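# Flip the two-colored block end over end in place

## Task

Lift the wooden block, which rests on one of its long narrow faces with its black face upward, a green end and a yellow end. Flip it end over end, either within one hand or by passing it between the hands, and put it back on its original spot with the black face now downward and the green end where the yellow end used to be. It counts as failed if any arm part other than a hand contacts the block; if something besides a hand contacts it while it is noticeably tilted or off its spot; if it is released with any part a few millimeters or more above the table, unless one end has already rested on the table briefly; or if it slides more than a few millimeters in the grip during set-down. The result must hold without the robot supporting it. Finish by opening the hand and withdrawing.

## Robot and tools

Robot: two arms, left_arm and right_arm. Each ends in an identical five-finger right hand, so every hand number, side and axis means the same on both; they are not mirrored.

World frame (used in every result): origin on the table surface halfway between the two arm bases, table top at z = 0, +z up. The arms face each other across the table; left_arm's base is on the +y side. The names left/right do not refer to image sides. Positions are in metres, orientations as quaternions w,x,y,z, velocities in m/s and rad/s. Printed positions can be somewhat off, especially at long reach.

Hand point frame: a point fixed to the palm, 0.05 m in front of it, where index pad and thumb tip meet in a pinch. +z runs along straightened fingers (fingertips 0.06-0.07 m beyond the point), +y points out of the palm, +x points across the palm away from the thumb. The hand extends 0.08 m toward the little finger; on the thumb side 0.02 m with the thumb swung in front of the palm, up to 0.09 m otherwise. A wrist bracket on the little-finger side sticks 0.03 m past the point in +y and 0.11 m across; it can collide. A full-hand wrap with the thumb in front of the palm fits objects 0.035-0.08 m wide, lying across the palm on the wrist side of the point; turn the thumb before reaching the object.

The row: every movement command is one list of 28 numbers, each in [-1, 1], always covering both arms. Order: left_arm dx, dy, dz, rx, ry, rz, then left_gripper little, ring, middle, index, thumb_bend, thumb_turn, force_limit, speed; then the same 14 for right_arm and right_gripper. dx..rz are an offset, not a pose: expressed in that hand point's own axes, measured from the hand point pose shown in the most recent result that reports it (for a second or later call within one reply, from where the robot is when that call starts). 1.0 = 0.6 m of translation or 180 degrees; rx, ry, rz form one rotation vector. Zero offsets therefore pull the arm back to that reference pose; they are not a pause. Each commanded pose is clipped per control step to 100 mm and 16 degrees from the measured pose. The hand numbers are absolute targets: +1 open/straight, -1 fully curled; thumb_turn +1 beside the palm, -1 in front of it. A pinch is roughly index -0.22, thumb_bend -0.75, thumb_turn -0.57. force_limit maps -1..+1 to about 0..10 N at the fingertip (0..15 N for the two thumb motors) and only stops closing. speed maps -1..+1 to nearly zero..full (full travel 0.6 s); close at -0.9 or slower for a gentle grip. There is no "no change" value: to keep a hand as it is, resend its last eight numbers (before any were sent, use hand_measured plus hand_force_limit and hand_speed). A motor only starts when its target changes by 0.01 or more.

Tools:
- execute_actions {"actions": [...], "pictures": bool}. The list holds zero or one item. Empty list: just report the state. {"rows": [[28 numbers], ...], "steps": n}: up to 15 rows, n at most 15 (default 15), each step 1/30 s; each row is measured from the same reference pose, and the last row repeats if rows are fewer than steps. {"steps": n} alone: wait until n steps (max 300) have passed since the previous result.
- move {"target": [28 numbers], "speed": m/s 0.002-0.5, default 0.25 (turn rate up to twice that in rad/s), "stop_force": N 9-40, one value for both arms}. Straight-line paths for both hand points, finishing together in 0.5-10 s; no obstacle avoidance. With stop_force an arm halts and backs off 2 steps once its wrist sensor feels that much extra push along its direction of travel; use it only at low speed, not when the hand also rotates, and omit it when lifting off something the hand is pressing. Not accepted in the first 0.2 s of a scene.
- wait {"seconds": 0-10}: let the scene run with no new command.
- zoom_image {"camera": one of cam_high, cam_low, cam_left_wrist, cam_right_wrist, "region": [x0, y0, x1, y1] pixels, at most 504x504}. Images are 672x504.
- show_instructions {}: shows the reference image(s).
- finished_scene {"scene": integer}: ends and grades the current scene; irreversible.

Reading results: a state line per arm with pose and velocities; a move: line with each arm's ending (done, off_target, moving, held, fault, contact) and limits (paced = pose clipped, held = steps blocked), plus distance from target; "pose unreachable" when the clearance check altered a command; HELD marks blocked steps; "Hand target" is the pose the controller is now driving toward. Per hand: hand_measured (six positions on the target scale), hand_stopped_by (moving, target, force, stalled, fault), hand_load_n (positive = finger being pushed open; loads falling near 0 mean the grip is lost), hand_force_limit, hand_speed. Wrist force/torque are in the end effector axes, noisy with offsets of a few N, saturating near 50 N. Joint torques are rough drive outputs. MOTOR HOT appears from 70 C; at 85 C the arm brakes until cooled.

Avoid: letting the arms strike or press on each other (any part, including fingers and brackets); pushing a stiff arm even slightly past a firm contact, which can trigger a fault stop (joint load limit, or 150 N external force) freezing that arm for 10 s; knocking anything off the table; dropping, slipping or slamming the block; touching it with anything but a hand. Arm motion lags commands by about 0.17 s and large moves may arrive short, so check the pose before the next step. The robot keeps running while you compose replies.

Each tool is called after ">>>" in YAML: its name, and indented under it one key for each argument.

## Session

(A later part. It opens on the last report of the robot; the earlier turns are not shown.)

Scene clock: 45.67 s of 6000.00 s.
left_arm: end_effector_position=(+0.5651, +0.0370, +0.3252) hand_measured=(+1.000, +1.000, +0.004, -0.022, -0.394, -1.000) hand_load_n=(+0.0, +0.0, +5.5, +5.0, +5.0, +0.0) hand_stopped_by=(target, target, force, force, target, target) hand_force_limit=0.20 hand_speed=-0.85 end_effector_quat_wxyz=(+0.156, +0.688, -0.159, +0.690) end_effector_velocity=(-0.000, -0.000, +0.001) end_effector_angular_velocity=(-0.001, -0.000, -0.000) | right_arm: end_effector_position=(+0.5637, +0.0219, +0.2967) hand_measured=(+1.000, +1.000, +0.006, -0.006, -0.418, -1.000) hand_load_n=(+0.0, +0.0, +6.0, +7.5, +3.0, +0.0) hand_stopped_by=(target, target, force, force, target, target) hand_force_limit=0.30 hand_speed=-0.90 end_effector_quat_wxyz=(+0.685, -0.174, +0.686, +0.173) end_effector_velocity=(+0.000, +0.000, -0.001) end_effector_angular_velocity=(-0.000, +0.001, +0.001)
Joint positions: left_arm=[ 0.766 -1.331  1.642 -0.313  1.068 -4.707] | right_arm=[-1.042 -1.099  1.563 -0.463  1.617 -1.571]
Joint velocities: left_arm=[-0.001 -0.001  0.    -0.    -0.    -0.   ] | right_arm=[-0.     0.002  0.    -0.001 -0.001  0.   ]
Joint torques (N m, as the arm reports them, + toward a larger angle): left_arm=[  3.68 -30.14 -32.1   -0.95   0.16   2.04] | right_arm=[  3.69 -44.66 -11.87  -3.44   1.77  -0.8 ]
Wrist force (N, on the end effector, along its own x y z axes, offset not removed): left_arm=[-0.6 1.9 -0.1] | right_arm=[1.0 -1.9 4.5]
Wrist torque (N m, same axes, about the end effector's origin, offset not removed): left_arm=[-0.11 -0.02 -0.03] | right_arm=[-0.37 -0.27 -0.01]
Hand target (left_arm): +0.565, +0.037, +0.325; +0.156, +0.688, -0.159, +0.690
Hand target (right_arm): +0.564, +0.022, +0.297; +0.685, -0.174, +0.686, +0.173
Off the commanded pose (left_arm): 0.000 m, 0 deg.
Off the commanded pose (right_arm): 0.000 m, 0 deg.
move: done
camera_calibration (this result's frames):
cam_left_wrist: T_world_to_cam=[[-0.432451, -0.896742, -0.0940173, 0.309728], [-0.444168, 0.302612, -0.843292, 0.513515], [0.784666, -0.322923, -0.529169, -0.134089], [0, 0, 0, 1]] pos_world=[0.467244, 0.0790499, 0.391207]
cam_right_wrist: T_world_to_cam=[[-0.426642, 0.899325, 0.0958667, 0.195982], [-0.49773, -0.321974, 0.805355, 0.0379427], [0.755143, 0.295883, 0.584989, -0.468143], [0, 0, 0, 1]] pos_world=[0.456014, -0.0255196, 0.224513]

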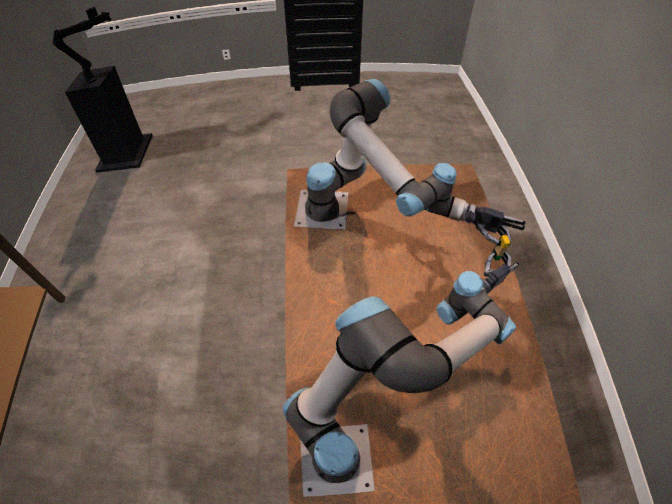

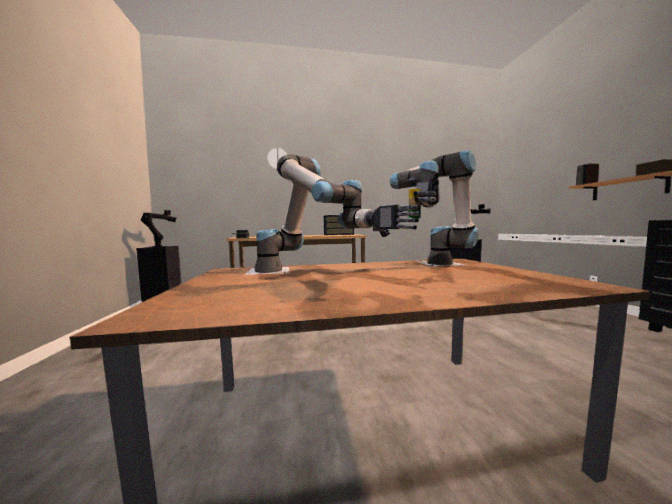

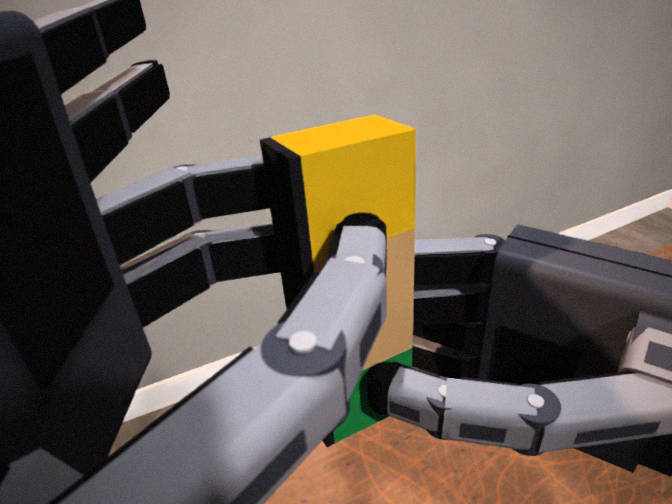

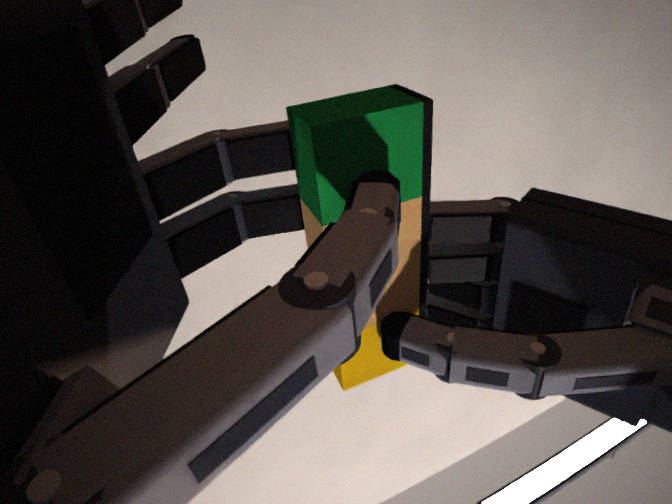

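>>> move:
  target: [0,0,0,0,0,0,1,1,0.25,0.25,-0.15,-1,0.2,-0.5,0,0,0,0,0,0,1,1,-0.4,-0.4,-0.42,-1,0.3,-0.9]

>>> move:
  target: [0,-0.2,-0.125,0,0,0,1,1,0.25,0.25,-0.15,-1,0.2,-0.5,0,0,0,0,0,0,1,1,-0.4,-0.4,-0.42,-1,0.3,-0.9]
  speed: 0.15

>>> move:
  target: [0.05,-0.36,-0.13,0,0,0,1,1,0.25,0.25,-0.15,-1,0.2,-0.5,0.4,0.047,0.0295,0,0.227,-0.4455,1,1,-0.4,-0.4,-0.42,-1,0.3,-0.9]

>>> zoom_image:
  camera: "cam_low"
  region: [375,230,475,305]

Scene clock: 49.47 s of 6000.00 s.
left_arm: end_effector_position=(+0.5651, +0.0370, +0.3252) hand_measured=(+1.000, +1.000, +0.250, +0.250, -0.150, -1.000) hand_load_n=(+0.0, +0.0, +0.0, +0.0, +0.0, +0.0) hand_stopped_by=(target, target, target, target, target, target) hand_force_limit=0.20 hand_speed=-0.50 end_effector_quat_wxyz=(+0.156, +0.688, -0.159, +0.690) end_effector_velocity=(+0.000, -0.000, -0.000) end_effector_angular_velocity=(-0.001, -0.001, +0.001) | right_arm: end_effector_position=(+0.5637, +0.0219, +0.2967) hand_measured=(+1.000, +1.000, +0.006, -0.006, -0.418, -1.000) hand_load_n=(+0.0, +0.0, +6.0, +4.5, +4.5, -2.0) hand_stopped_by=(target, target, force, force, target, target) hand_force_limit=0.30 hand_speed=-0.90 end_effector_quat_wxyz=(+0.685, -0.174, +0.686, +0.173) end_effector_velocity=(-0.000, +0.000, -0.001) end_effector_angular_velocity=(-0.000, +0.000, +0.001)
Joint positions: left_arm=[ 0.766 -1.331  1.642 -0.313  1.068 -4.707] | right_arm=[-1.042 -1.099  1.563 -0.463  1.617 -1.571]
Joint velocities: left_arm=[ 0.     0.001 -0.    -0.001 -0.     0.   ] | right_arm=[ 0.     0.001 -0.    -0.    -0.001 -0.   ]
Joint torques (N m, as the arm reports them, + toward a larger angle): left_arm=[  3.89 -30.   -32.09  -0.86   0.26   1.98] | right_arm=[ -2.12 -41.92 -13.96  -0.77  -0.62  -0.77]
Wrist force (N, on the end effector, along its own x y z axes, offset not removed): left_arm=[0.1 -1.6 -1.3] | right_arm=[0.8 -1.2 0.7]
Wrist torque (N m, same axes, about the end effector's origin, offset not removed): left_arm=[-0.18 -0.08 0.01] | right_arm=[-0.24 -0.34 -0.14]
Hand target (left_arm): +0.565, +0.037, +0.325; +0.156, +0.688, -0.159, +0.690
Hand target (right_arm): +0.564, +0.022, +0.297; +0.685, -0.174, +0.686, +0.173
Off the commanded pose (left_arm): 0.000 m, 0 deg.
Off the commanded pose (right_arm): 0.000 m, 0 deg.
After step 90, 0.07 s passed at rest.
move: done
camera_calibration (this result's frames):
cam_left_wrist: T_world_to_cam=[[-0.432451, -0.896742, -0.0940173, 0.309728], [-0.444168, 0.302612, -0.843292, 0.513515], [0.784666, -0.322923, -0.529169, -0.134089], [0, 0, 0, 1]] pos_world=[0.467244, 0.07905, 0.391207]
cam_right_wrist: T_world_to_cam=[[-0.426656, 0.899319, 0.095867, 0.195998], [-0.497727, -0.321982, 0.805354, 0.0379379], [0.755138, 0.295893, 0.584991, -0.468143], [0, 0, 0, 1]] pos_world=[0.456019, -0.0255292, 0.224516]

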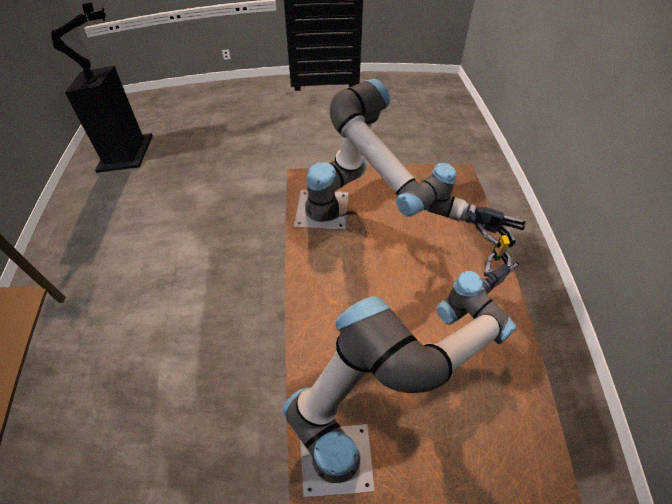

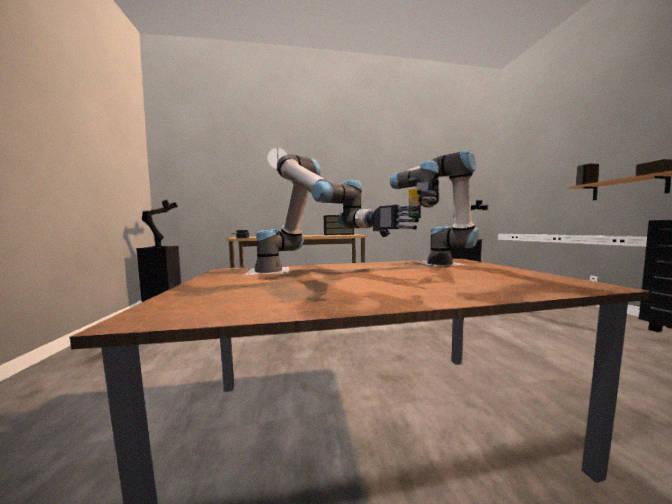

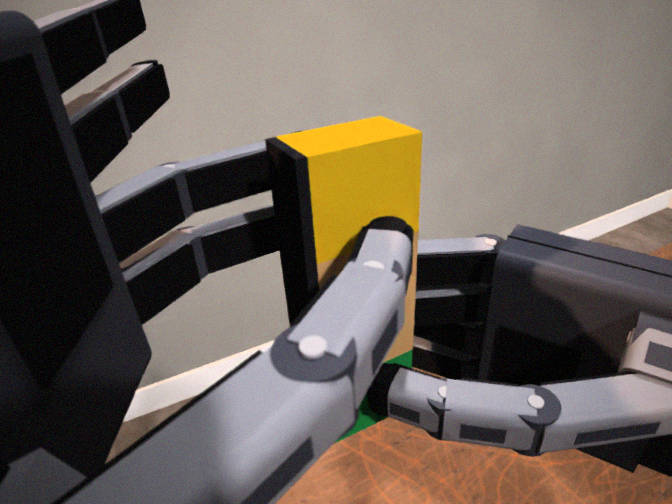

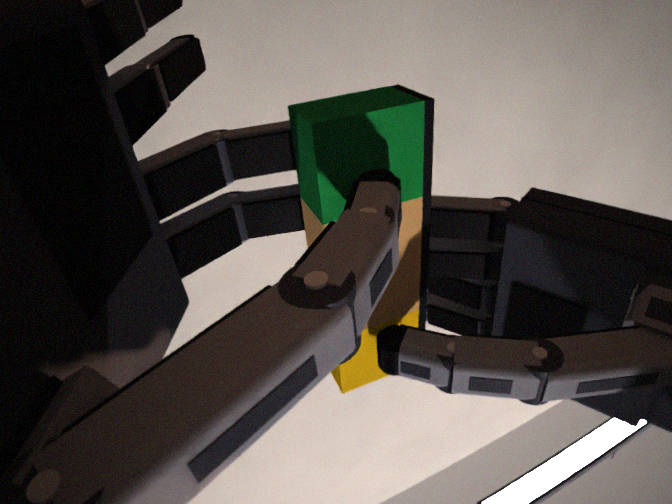

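Scene clock: 50.90 s of 6000.00 s.
left_arm: end_effector_position=(+0.5494, +0.1775, +0.3257) hand_measured=(+1.000, +1.000, +0.250, +0.250, -0.150, -1.000) hand_load_n=(+0.0, +0.0, +0.0, +0.0, +0.0, +0.0) hand_stopped_by=(target, target, target, target, target, target) hand_force_limit=0.20 hand_speed=-0.50 end_effector_quat_wxyz=(+0.156, +0.688, -0.159, +0.691) end_effector_velocity=(-0.000, +0.002, +0.001) end_effector_angular_velocity=(-0.000, -0.000, +0.000) | right_arm: end_effector_position=(+0.5637, +0.0219, +0.2967) hand_measured=(+1.000, +1.000, +0.006, -0.006, -0.418, -1.000) hand_load_n=(+0.0, +0.0, +6.0, +4.5, +4.5, -2.0) hand_stopped_by=(target, target, force, force, target, target) hand_force_limit=0.30 hand_speed=-0.90 end_effector_quat_wxyz=(+0.685, -0.174, +0.686, +0.173) end_effector_velocity=(-0.000, +0.000, +0.000) end_effector_angular_velocity=(+0.001, -0.001, +0.001)
Joint positions: left_arm=[ 0.953 -1.541  1.882 -0.344  1.254 -4.707] | right_arm=[-1.042 -1.099  1.563 -0.463  1.617 -1.571]
Joint velocities: left_arm=[ 0.003 -0.003  0.002  0.001  0.003  0.   ] | right_arm=[ 0.    -0.     0.    -0.001 -0.001  0.   ]
Joint torques (N m, as the arm reports them, + toward a larger angle): left_arm=[ 12.49 -34.4  -10.1   -3.41   2.26   2.11] | right_arm=[ -1.68 -41.9  -13.82  -0.81  -0.34  -0.85]
Wrist force (N, on the end effector, along its own x y z axes, offset not removed): left_arm=[-0.7 -2.0 2.2] | right_arm=[-0.7 -0.6 1.6]
Wrist torque (N m, same axes, about the end effector's origin, offset not removed): left_arm=[-0.47 -0.01 -0.04] | right_arm=[-0.29 -0.12 -0.15]
Hand target (left_arm): +0.549, +0.178, +0.326; +0.156, +0.688, -0.159, +0.691
Hand target (right_arm): +0.564, +0.022, +0.297; +0.685, -0.174, +0.686, +0.173
Off the commanded pose (left_arm): 0.000 m, 0 deg.
Off the commanded pose (right_arm): 0.000 m, 0 deg.
move: done
camera_calibration (this result's frames):
cam_left_wrist: T_world_to_cam=[[-0.432404, -0.896716, -0.0944829, 0.429111], [-0.443865, 0.302896, -0.843349, 0.464276], [0.784863, -0.32273, -0.528995, -0.0763213], [0, 0, 0, 1]] pos_world=[0.451528, 0.219532, 0.391717]
cam_right_wrist: T_world_to_cam=[[-0.426656, 0.899319, 0.095867, 0.195998], [-0.497727, -0.321983, 0.805354, 0.0379379], [0.755138, 0.295893, 0.584991, -0.468143], [0, 0, 0, 1]] pos_world=[0.456019, -0.0255292, 0.224516]

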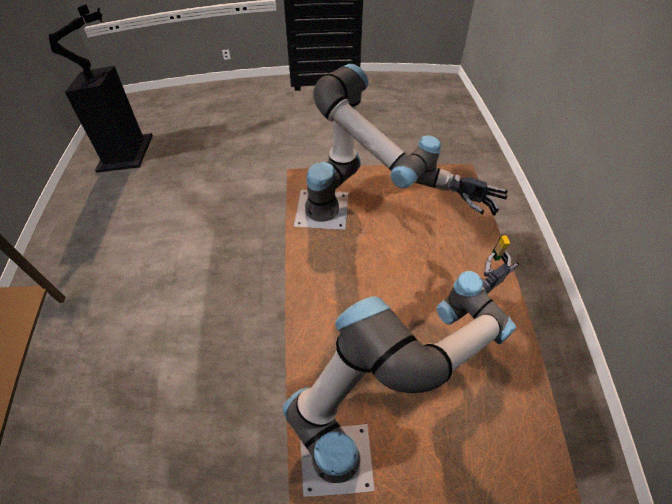

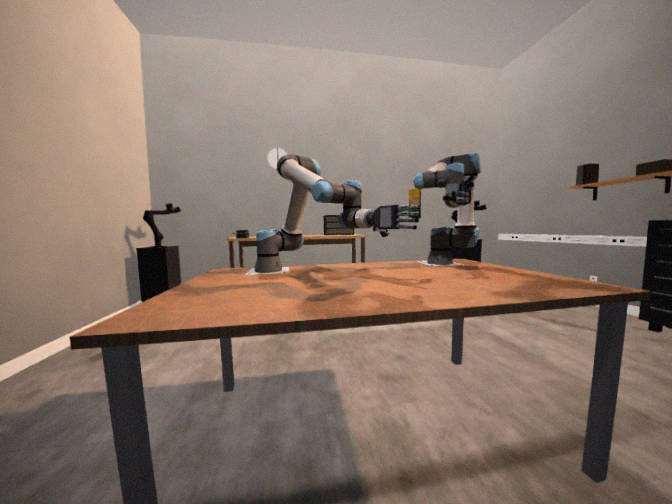

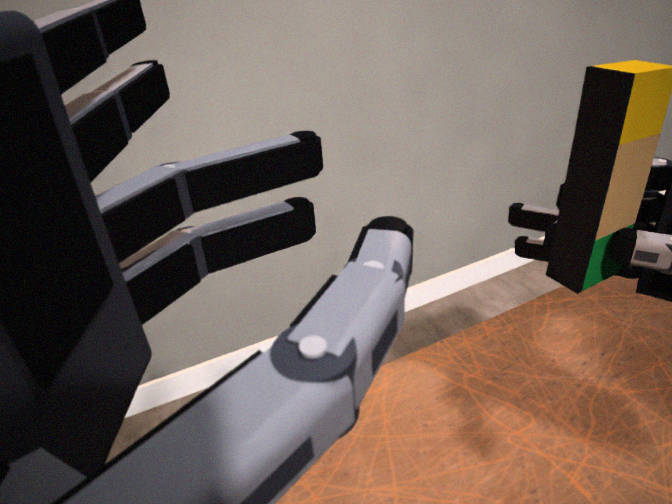

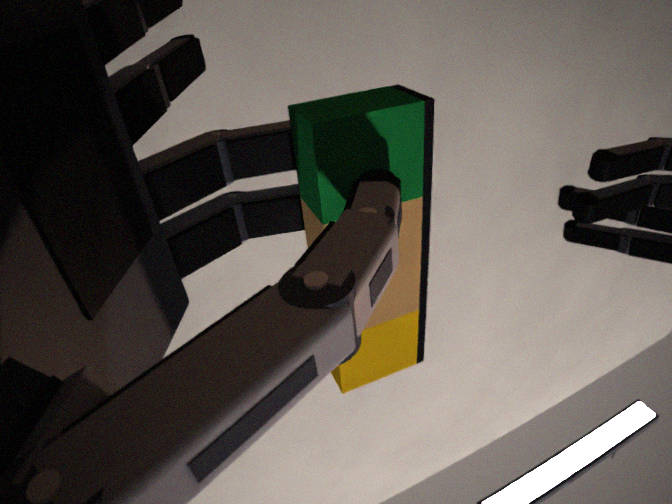

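Scene clock: 54.53 s of 6000.00 s.
left_arm: end_effector_position=(+0.5724, +0.4058, +0.3568) hand_measured=(+1.000, +1.000, +0.250, +0.250, -0.150, -1.000) hand_load_n=(+0.0, +0.0, +0.0, +0.0, +0.0, +0.0) hand_stopped_by=(target, target, target, target, target, target) hand_force_limit=0.20 hand_speed=-0.50 end_effector_quat_wxyz=(+0.155, +0.688, -0.159, +0.691) end_effector_velocity=(+0.001, +0.001, +0.000) end_effector_angular_velocity=(+0.000, -0.001, -0.000) | right_arm: end_effector_position=(+0.5655, +0.0550, +0.0567) hand_measured=(+1.000, +1.000, +0.006, -0.006, -0.418, -1.000) hand_load_n=(+0.0, +0.0, +5.5, +4.5, +4.5, -1.5) hand_stopped_by=(target, target, force, force, target, target) hand_force_limit=0.30 hand_speed=-0.90 end_effector_quat_wxyz=(+0.374, -0.611, +0.595, -0.365) end_effector_velocity=(+0.001, +0.000, +0.000) end_effector_angular_velocity=(-0.007, +0.000, -0.003)
Joint positions: left_arm=[ 1.526 -1.587  1.846 -0.261  1.827 -4.706] | right_arm=[-0.82  -0.595  0.838  0.361  2.214 -2.749]
Joint velocities: left_arm=[ 0.002  0.002 -0.002 -0.001  0.003  0.   ] | right_arm=[ 0.002  0.007 -0.015  0.012  0.007 -0.001]
Joint torques (N m, as the arm reports them, + toward a larger angle): left_arm=[ 11.18 -13.42 -33.39  -0.49   2.11   2.04] | right_arm=[  5.9  -47.56 -24.37   2.03   3.48  -1.15]
Wrist force (N, on the end effector, along its own x y z axes, offset not removed): left_arm=[0.1 1.6 0.9] | right_arm=[2.2 -1.8 2.0]
Wrist torque (N m, same axes, about the end effector's origin, offset not removed): left_arm=[0.17 -0.04 0.09] | right_arm=[-0.50 -0.65 0.02]
Hand target (left_arm): +0.572, +0.406, +0.357; +0.155, +0.688, -0.159, +0.691
Hand target (right_arm): +0.566, +0.055, +0.057; -0.374, +0.611, -0.595, +0.365
Off the commanded pose (left_arm): 0.000 m, 0 deg.
Off the commanded pose (right_arm): 0.000 m, 0 deg.
move: done
camera_calibration (this result's frames):
cam_left_wrist: T_world_to_cam=[[-0.432319, -0.896596, -0.0959987, 0.647174], [-0.443274, 0.304024, -0.843254, 0.430683], [0.785245, -0.322001, -0.528873, -0.00476283], [0, 0, 0, 1]] pos_world=[0.474436, 0.447782, 0.422784]
cam_right_wrist: T_world_to_cam=[[-0.407459, 0.0862031, -0.909146, 0.280879], [-0.525587, 0.791994, 0.310652, 0.225315], [0.746817, 0.604413, -0.277398, -0.302279], [0, 0, 0, 1]] pos_world=[0.458616, -0.0199591, 0.101514]

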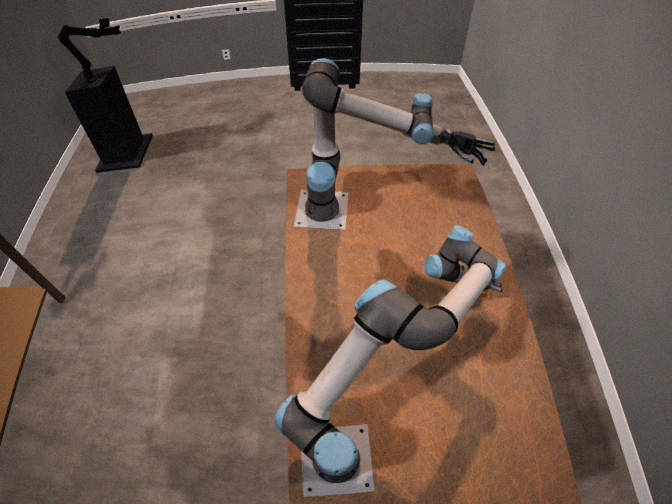

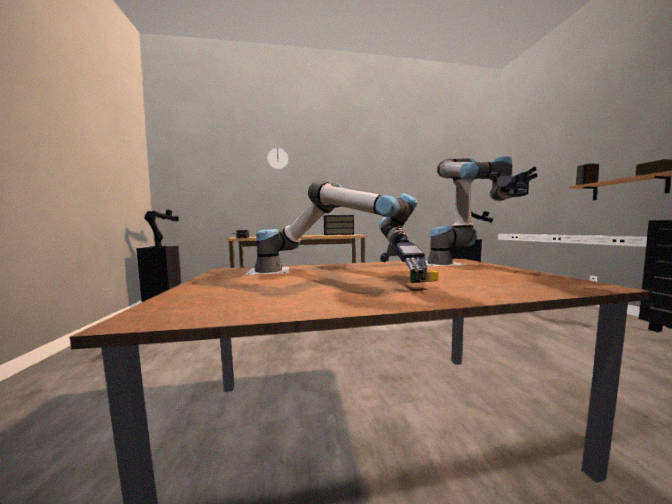

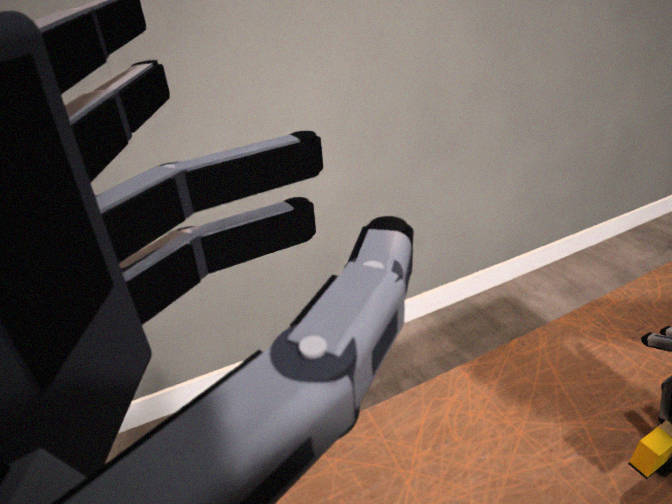

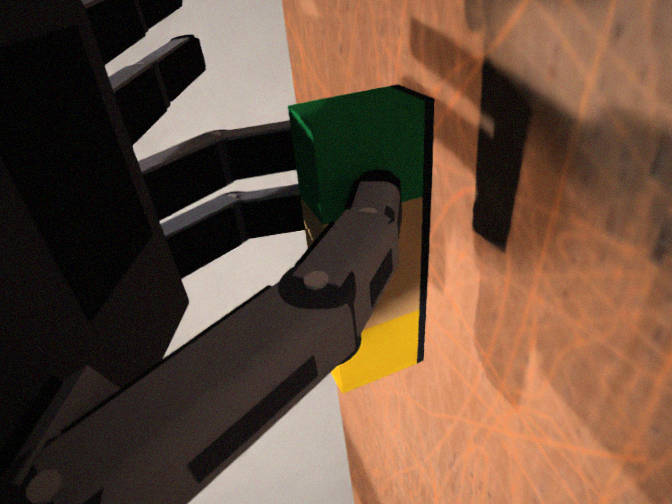

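Region (375, 230, 475, 305) of cam_low's 672x504 image, scaled by 5.040, with more detail than that image has; it fills the top 378 rows of this view, and the rest is white.

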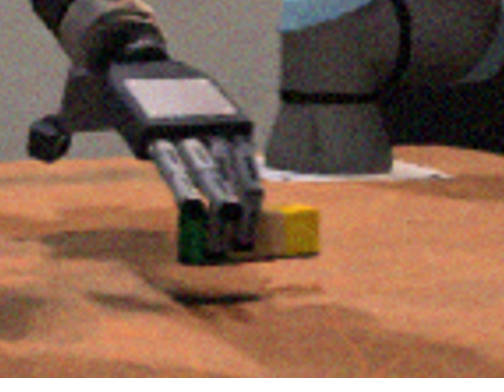

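>>> move:
  target: [0,0,0,0,0,0,1,1,0.25,0.25,-0.15,-1,0.2,-0.5,0.002,0.034,0.0174,0,0.003,-0.006,1,1,-0.4,-0.4,-0.42,-1,0.3,-0.9]
  speed: 0.03

>>> zoom_image:
  camera: "cam_low"
  region: [375,230,475,305]

Scene clock: 57.40 s of 6000.00 s.
left_arm: end_effector_position=(+0.5724, +0.4058, +0.3568) hand_measured=(+1.000, +1.000, +0.250, +0.250, -0.150, -1.000) hand_load_n=(+0.0, +0.0, +0.0, +0.0, +0.0, +0.0) hand_stopped_by=(target, target, target, target, target, target) hand_force_limit=0.20 hand_speed=-0.50 end_effector_quat_wxyz=(+0.155, +0.688, -0.159, +0.691) end_effector_velocity=(-0.000, -0.000, -0.001) end_effector_angular_velocity=(+0.000, +0.001, -0.000) | right_arm: end_effector_position=(+0.5655, +0.0538, +0.0339) hand_measured=(+1.000, +1.000, +0.006, -0.006, -0.418, -1.000) hand_load_n=(+0.0, +0.0, +5.5, +4.5, +4.5, -1.5) hand_stopped_by=(target, target, force, force, target, target) hand_force_limit=0.30 hand_speed=-0.90 end_effector_quat_wxyz=(+0.368, -0.614, +0.591, -0.371) end_effector_velocity=(+0.000, -0.000, -0.001) end_effector_angular_velocity=(-0.001, -0.001, -0.000)
Joint positions: left_arm=[ 1.526 -1.587  1.845 -0.261  1.827 -4.706] | right_arm=[-0.817 -0.569  0.848  0.331  2.225 -2.763]
Joint velocities: left_arm=[-0.     0.001  0.     0.001 -0.     0.   ] | right_arm=[ 0.     0.001  0.001 -0.002  0.001 -0.001]
Joint torques (N m, as the arm reports them, + toward a larger angle): left_arm=[-10.8  -29.01 -22.12  -2.53  -2.34   2.09] | right_arm=[  6.58 -46.96 -11.7   -1.77   3.7   -1.57]
Wrist force (N, on the end effector, along its own x y z axes, offset not removed): left_arm=[-1.5 -0.6 1.8] | right_arm=[-0.9 1.5 0.0]
Wrist torque (N m, same axes, about the end effector's origin, offset not removed): left_arm=[-0.19 0.08 -0.13] | right_arm=[0.14 -0.09 -0.11]
Hand target (left_arm): +0.572, +0.406, +0.357; +0.155, +0.688, -0.159, +0.691
Hand target (right_arm): +0.566, +0.054, +0.034; -0.368, +0.614, -0.591, +0.371
Off the commanded pose (left_arm): 0.000 m, 0 deg.
Off the commanded pose (right_arm): 0.000 m, 0 deg.
move: done
camera_calibration (this result's frames):
cam_left_wrist: T_world_to_cam=[[-0.432311, -0.8966, -0.0959968, 0.647184], [-0.443282, 0.304021, -0.843251, 0.430706], [0.785244, -0.321993, -0.528879, -0.00477865], [0, 0, 0, 1]] pos_world=[0.474462, 0.447783, 0.422793]
cam_right_wrist: T_world_to_cam=[[-0.407005, 0.067038, -0.910963, 0.261082], [-0.525876, 0.798246, 0.293697, 0.233763], [0.746861, 0.59859, -0.289636, -0.307204], [0, 0, 0, 1]] pos_world=[0.45863, -0.0202134, 0.0802031]

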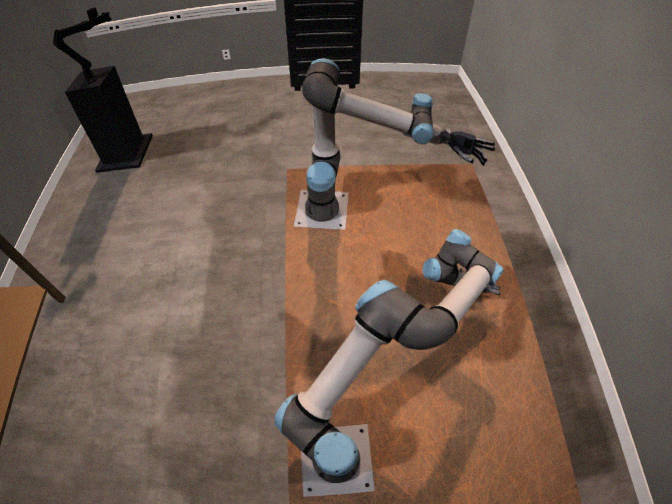

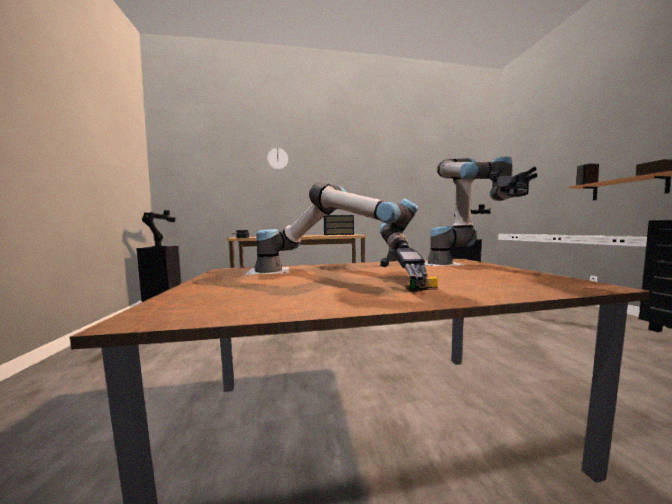

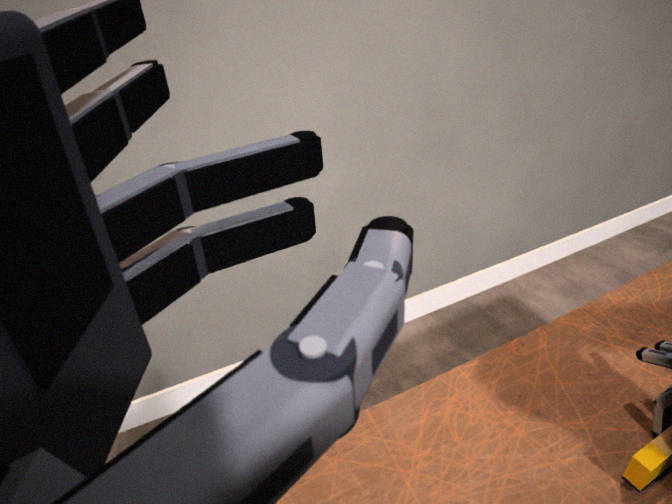

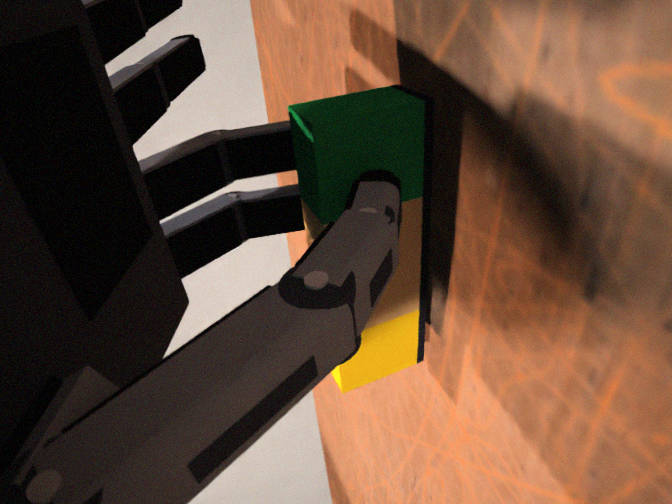

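Region (375, 230, 475, 305) of cam_low's 672x504 image, scaled by 5.040, with more detail than that image has; it fills the top 378 rows of this view, and the rest is white.

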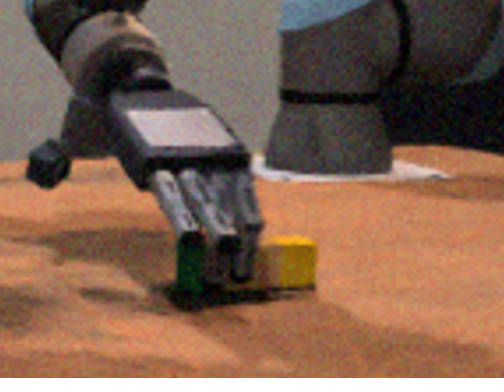

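>>> move:
  target: [0,0,0,0,0,0,1,1,0.25,0.25,-0.15,-1,0.2,-0.5,0,0.0071,0.0036,0,0,0,1,1,-0.4,-0.4,-0.42,-1,0.3,-0.9]
  speed: 0.01

Scene clock: 59.03 s of 6000.00 s.
left_arm: end_effector_position=(+0.5724, +0.4058, +0.3568) hand_measured=(+1.000, +1.000, +0.250, +0.250, -0.150, -1.000) hand_load_n=(+0.0, +0.0, +0.0, +0.0, +0.0, +0.0) hand_stopped_by=(target, target, target, target, target, target) hand_force_limit=0.20 hand_speed=-0.50 end_effector_quat_wxyz=(+0.155, +0.688, -0.159, +0.691) end_effector_velocity=(-0.000, -0.000, +0.001) end_effector_angular_velocity=(-0.000, -0.002, -0.000) | right_arm: end_effector_position=(+0.5654, +0.0538, +0.0292) hand_measured=(+1.000, +1.000, +0.006, -0.006, -0.418, -1.000) hand_load_n=(+0.0, +0.0, +5.5, +4.5, +4.5, -1.5) hand_stopped_by=(target, target, force, force, target, target) hand_force_limit=0.30 hand_speed=-0.90 end_effector_quat_wxyz=(+0.368, -0.614, +0.591, -0.371) end_effector_velocity=(-0.000, -0.000, -0.002) end_effector_angular_velocity=(-0.001, +0.001, +0.001)
Joint positions: left_arm=[ 1.526 -1.587  1.846 -0.261  1.827 -4.706] | right_arm=[-0.817 -0.565  0.853  0.322  2.225 -2.763]
Joint velocities: left_arm=[-0.    -0.002 -0.     0.     0.     0.   ] | right_arm=[-0.     0.002  0.002 -0.003 -0.    -0.   ]
Joint torques (N m, as the arm reports them, + toward a larger angle): left_arm=[ -9.18 -21.91 -18.3   -2.16  -2.17   2.18] | right_arm=[ -7.24 -48.53 -12.03  -1.77  -1.66  -0.97]
Wrist force (N, on the end effector, along its own x y z axes, offset not removed): left_arm=[-0.9 -0.1 1.0] | right_arm=[-0.2 -0.1 1.4]
Wrist torque (N m, same axes, about the end effector's origin, offset not removed): left_arm=[-0.12 0.03 -0.21] | right_arm=[-0.24 -0.26 -0.09]
Hand target (left_arm): +0.572, +0.406, +0.357; +0.155, +0.688, -0.159, +0.691
Hand target (right_arm): +0.565, +0.054, +0.029; -0.368, +0.614, -0.591, +0.371
Off the commanded pose (left_arm): 0.000 m, 0 deg.
Off the commanded pose (right_arm): 0.000 m, 0 deg.
move: done
camera_calibration (this result's frames):
cam_left_wrist: T_world_to_cam=[[-0.432318, -0.896596, -0.0960017, 0.647176], [-0.443264, 0.304022, -0.84326, 0.430688], [0.785251, -0.322002, -0.528863, -0.00476773], [0, 0, 0, 1]] pos_world=[0.474438, 0.447782, 0.422791]
cam_right_wrist: T_world_to_cam=[[-0.406975, 0.0669857, -0.91098, 0.256801], [-0.52589, 0.798259, 0.293636, 0.23516], [0.746867, 0.598577, -0.289645, -0.308469], [0, 0, 0, 1]] pos_world=[0.458565, -0.0202775, 0.0755425]

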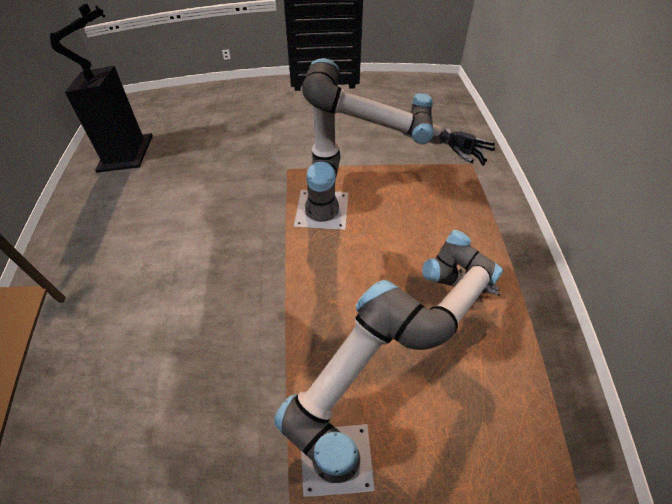

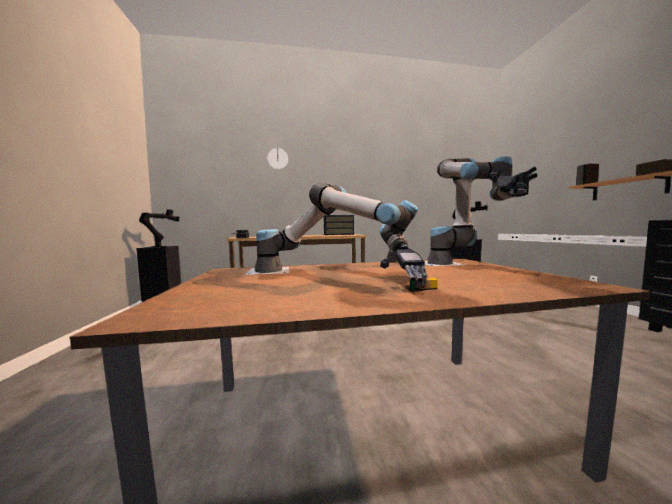

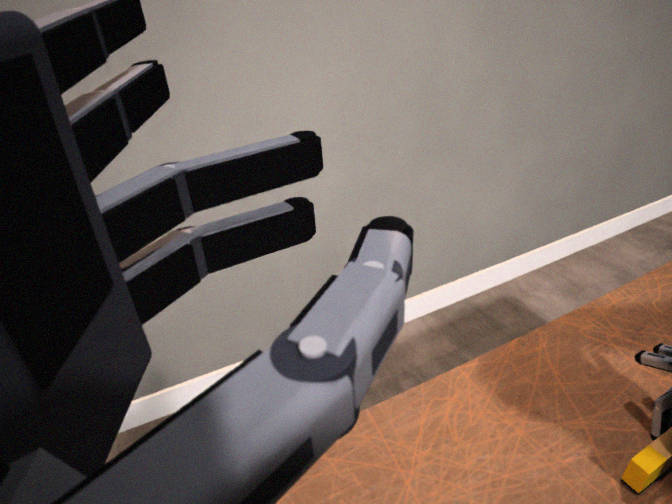

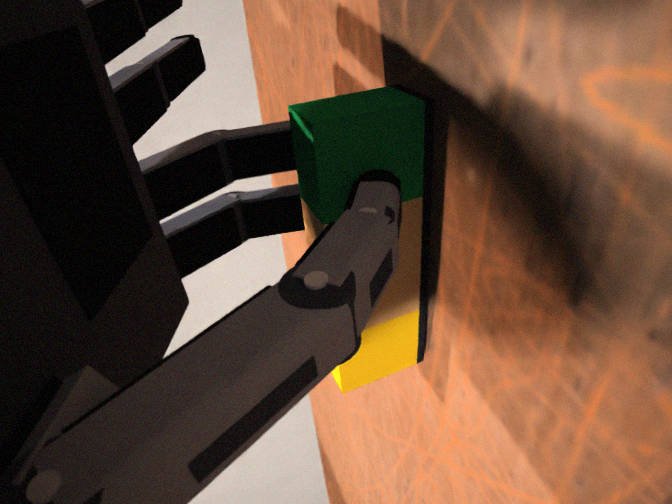

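>>> move:
  target: [0,0,0,0,0,0,1,1,0.25,0.25,-0.15,-1,0.2,-0.5,0,0.0027,0.0014,0,0,0,1,1,-0.4,-0.4,-0.42,-1,0.3,-0.9]
  speed: 0.005

>>> zoom_image:
  camera: "cam_low"
  region: [375,230,475,305]

Scene clock: 61.77 s of 6000.00 s.
left_arm: end_effector_position=(+0.5724, +0.4058, +0.3568) hand_measured=(+1.000, +1.000, +0.250, +0.250, -0.150, -1.000) hand_load_n=(+0.0, +0.0, +0.0, +0.0, +0.0, +0.0) hand_stopped_by=(target, target, target, target, target, target) hand_force_limit=0.20 hand_speed=-0.50 end_effector_quat_wxyz=(+0.155, +0.688, -0.159, +0.691) end_effector_velocity=(+0.000, -0.000, +0.000) end_effector_angular_velocity=(-0.000, -0.001, -0.000) | right_arm: end_effector_position=(+0.5655, +0.0537, +0.0275) hand_measured=(+1.000, +1.000, +0.006, -0.006, -0.418, -1.000) hand_load_n=(+0.0, +0.0, +5.5, +4.5, +4.5, -1.5) hand_stopped_by=(target, target, force, force, target, target) hand_force_limit=0.30 hand_speed=-0.90 end_effector_quat_wxyz=(+0.368, -0.614, +0.591, -0.371) end_effector_velocity=(-0.000, +0.000, -0.000) end_effector_angular_velocity=(+0.001, +0.000, +0.001)
Joint positions: left_arm=[ 1.526 -1.587  1.845 -0.261  1.827 -4.706] | right_arm=[-0.817 -0.564  0.855  0.319  2.225 -2.763]
Joint velocities: left_arm=[-0.  0. -0. -0.  0.  0.] | right_arm=[ 0.     0.     0.    -0.    -0.001  0.   ]
Joint torques (N m, as the arm reports them, + toward a larger angle): left_arm=[ -1.36 -23.72 -27.33  -1.67  -1.85   2.11] | right_arm=[ -0.51 -47.99 -12.49  -1.58   1.59  -1.53]
Wrist force (N, on the end effector, along its own x y z axes, offset not removed): left_arm=[-1.8 0.5 0.5] | right_arm=[0.3 -1.7 1.6]
Wrist torque (N m, same axes, about the end effector's origin, offset not removed): left_arm=[-0.07 0.11 -0.11] | right_arm=[-0.49 -0.25 -0.13]
Hand target (left_arm): +0.572, +0.406, +0.357; +0.155, +0.688, -0.159, +0.691
Hand target (right_arm): +0.565, +0.054, +0.027; -0.368, +0.614, -0.591, +0.371
Off the commanded pose (left_arm): 0.000 m, 0 deg.
Off the commanded pose (right_arm): 0.000 m, 0 deg.
move: done
camera_calibration (this result's frames):
cam_left_wrist: T_world_to_cam=[[-0.43232, -0.896596, -0.095997, 0.647181], [-0.44328, 0.304025, -0.843251, 0.430704], [0.785241, -0.322, -0.528879, -0.00477556], [0, 0, 0, 1]] pos_world=[0.474461, 0.447777, 0.422793]
cam_right_wrist: T_world_to_cam=[[-0.407005, 0.0670081, -0.910965, 0.255202], [-0.525887, 0.798247, 0.293675, 0.23574], [0.746853, 0.598592, -0.289652, -0.308975], [0, 0, 0, 1]] pos_world=[0.4586, -0.0203293, 0.0737541]

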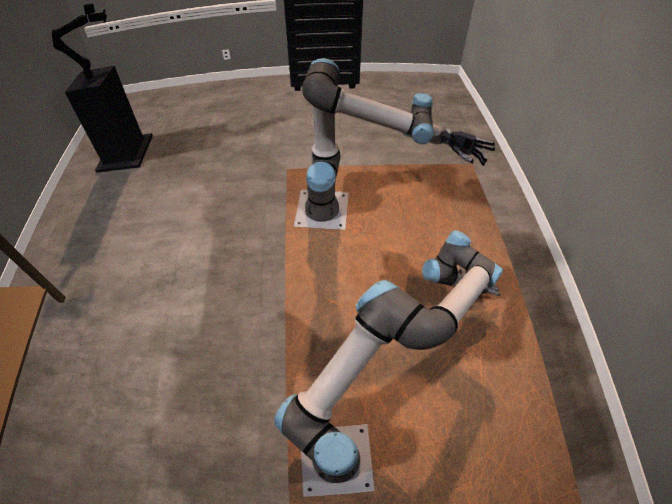

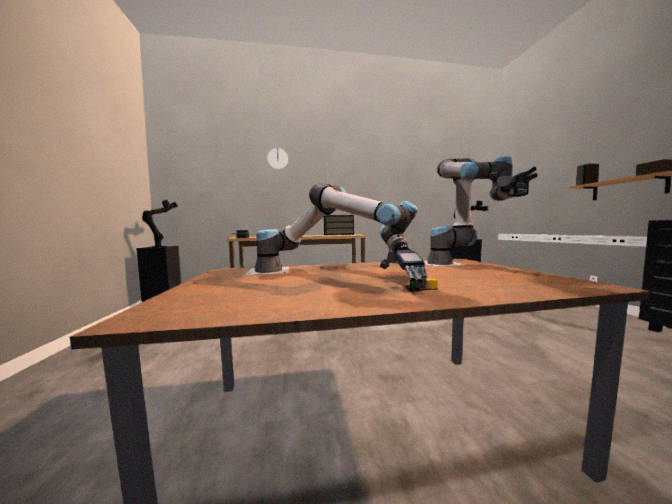

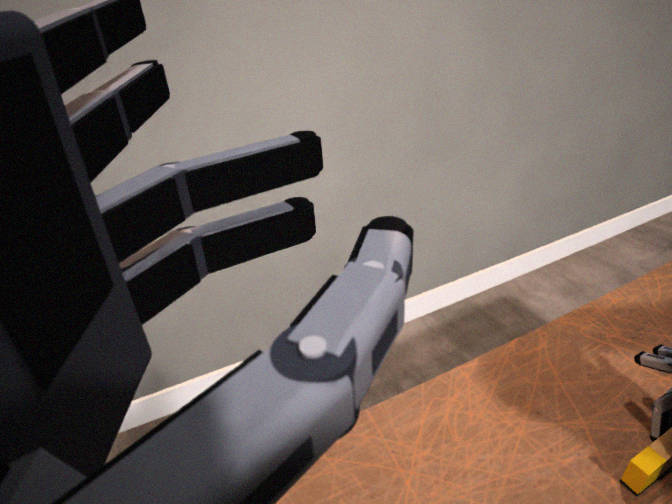

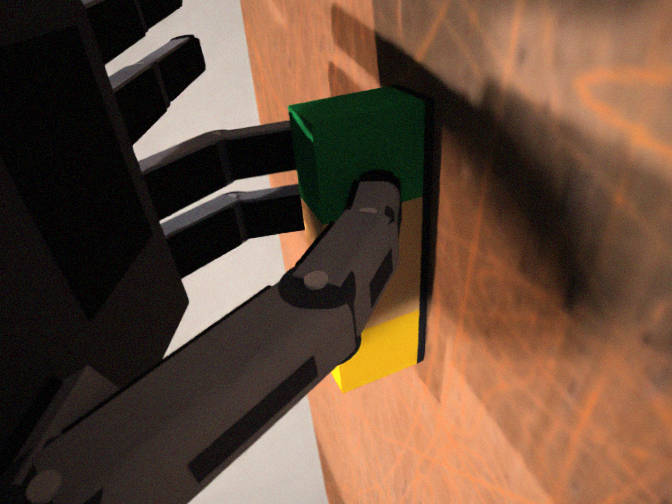

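Region (375, 230, 475, 305) of cam_low's 672x504 image, scaled by 5.040, with more detail than that image has; it fills the top 378 rows of this view, and the rest is white.

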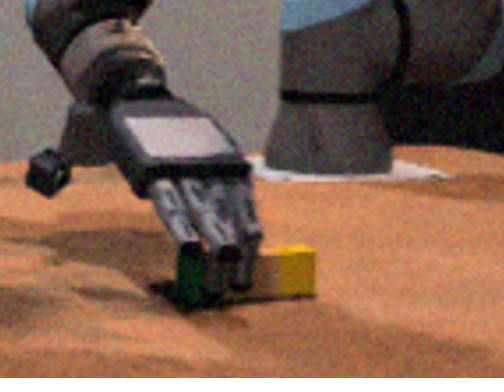

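>>> move:
  target: [0,0,0,0,0,0,1,1,0.25,0.25,-0.15,-1,0.2,-0.5,0,0.0025,0.0013,0,-0.001,0.002,1,1,-0.4,-0.4,-0.42,-1,0.3,-0.9]
  speed: 0.005

Scene clock: 63.97 s of 6000.00 s.
left_arm: end_effector_position=(+0.5724, +0.4058, +0.3568) hand_measured=(+1.000, +1.000, +0.250, +0.250, -0.150, -1.000) hand_load_n=(+0.0, +0.0, +0.0, +0.0, +0.0, +0.0) hand_stopped_by=(target, target, target, target, target, target) hand_force_limit=0.20 hand_speed=-0.50 end_effector_quat_wxyz=(+0.155, +0.688, -0.159, +0.691) end_effector_velocity=(-0.000, +0.001, +0.000) end_effector_angular_velocity=(+0.000, +0.000, +0.001) | right_arm: end_effector_position=(+0.5655, +0.0537, +0.0259) hand_measured=(+1.000, +1.000, +0.006, -0.006, -0.418, -1.000) hand_load_n=(+0.0, +0.0, +6.0, +4.0, +3.0, -2.0) hand_stopped_by=(target, target, force, force, target, target) hand_force_limit=0.30 hand_speed=-0.90 end_effector_quat_wxyz=(+0.370, -0.613, +0.593, -0.369) end_effector_velocity=(-0.001, -0.000, -0.001) end_effector_angular_velocity=(-0.001, +0.002, +0.001)
Joint positions: left_arm=[ 1.526 -1.587  1.845 -0.261  1.827 -4.706] | right_arm=[-0.818 -0.566  0.863  0.31   2.221 -2.759]
Joint velocities: left_arm=[ 0.001 -0.    -0.     0.001 -0.     0.   ] | right_arm=[-0.     0.     0.002 -0.    -0.002 -0.   ]
Joint torques (N m, as the arm reports them, + toward a larger angle): left_arm=[ -0.9  -19.54 -15.26  -1.67  -1.82   2.06] | right_arm=[ -9.61 -41.85  -3.48  -0.5   -3.67   1.09]
Wrist force (N, on the end effector, along its own x y z axes, offset not removed): left_arm=[-1.6 -0.2 1.8] | right_arm=[2.4 -20.0 -15.4]
Wrist torque (N m, same axes, about the end effector's origin, offset not removed): left_arm=[-0.17 0.10 -0.09] | right_arm=[-0.46 -0.01 -0.27]
Hand target (left_arm): +0.572, +0.406, +0.357; +0.155, +0.688, -0.159, +0.691
Hand target (right_arm): +0.565, +0.054, +0.026; -0.370, +0.613, -0.593, +0.369
Off the commanded pose (left_arm): 0.000 m, 0 deg.
Off the commanded pose (right_arm): 0.000 m, 0 deg.
move: done
camera_calibration (this result's frames):
cam_left_wrist: T_world_to_cam=[[-0.432313, -0.896597, -0.0960132, 0.647184], [-0.443227, 0.304015, -0.843282, 0.430706], [0.785274, -0.322006, -0.528826, -0.00478699], [0, 0, 0, 1]] pos_world=[0.474445, 0.447781, 0.422813]
cam_right_wrist: T_world_to_cam=[[-0.407104, 0.0733742, -0.91043, 0.253447], [-0.525807, 0.796212, 0.299287, 0.236153], [0.746856, 0.600552, -0.28556, -0.309659], [0, 0, 0, 1]] pos_world=[0.45862, -0.0206585, 0.0716425]

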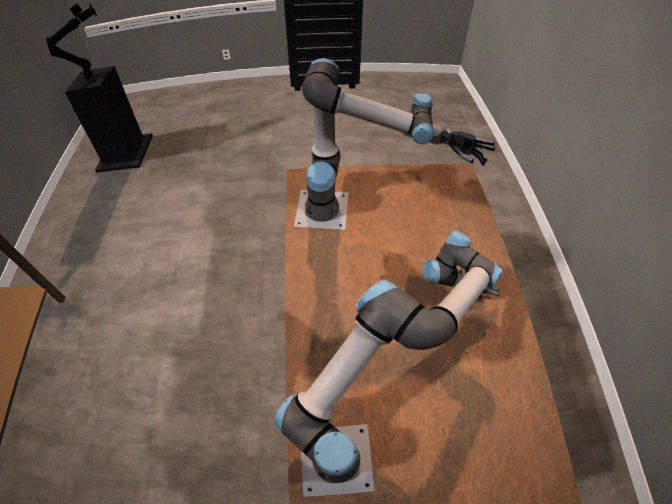

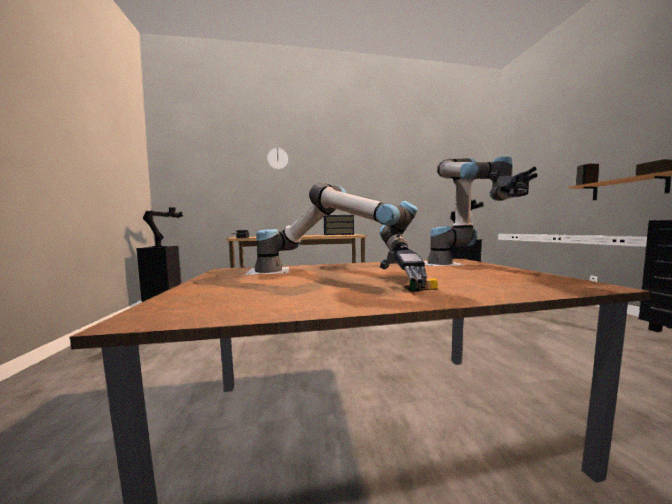

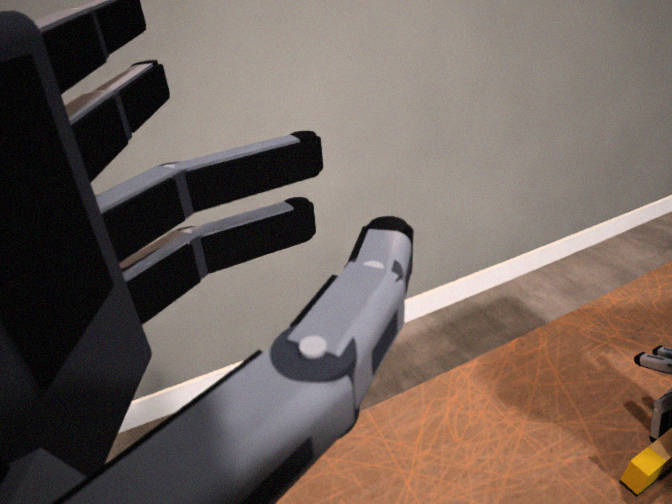

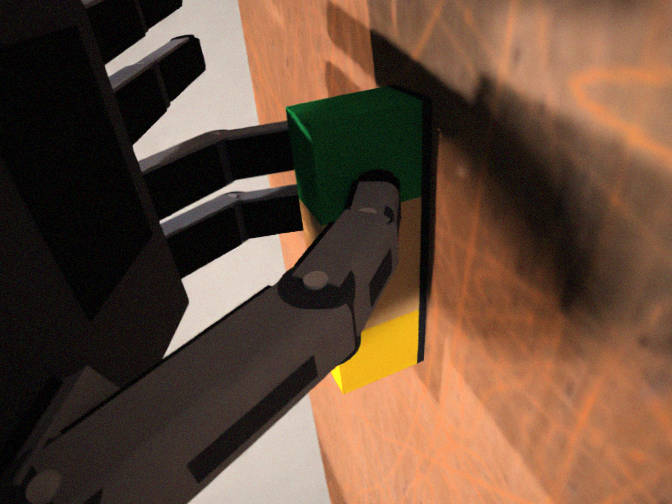

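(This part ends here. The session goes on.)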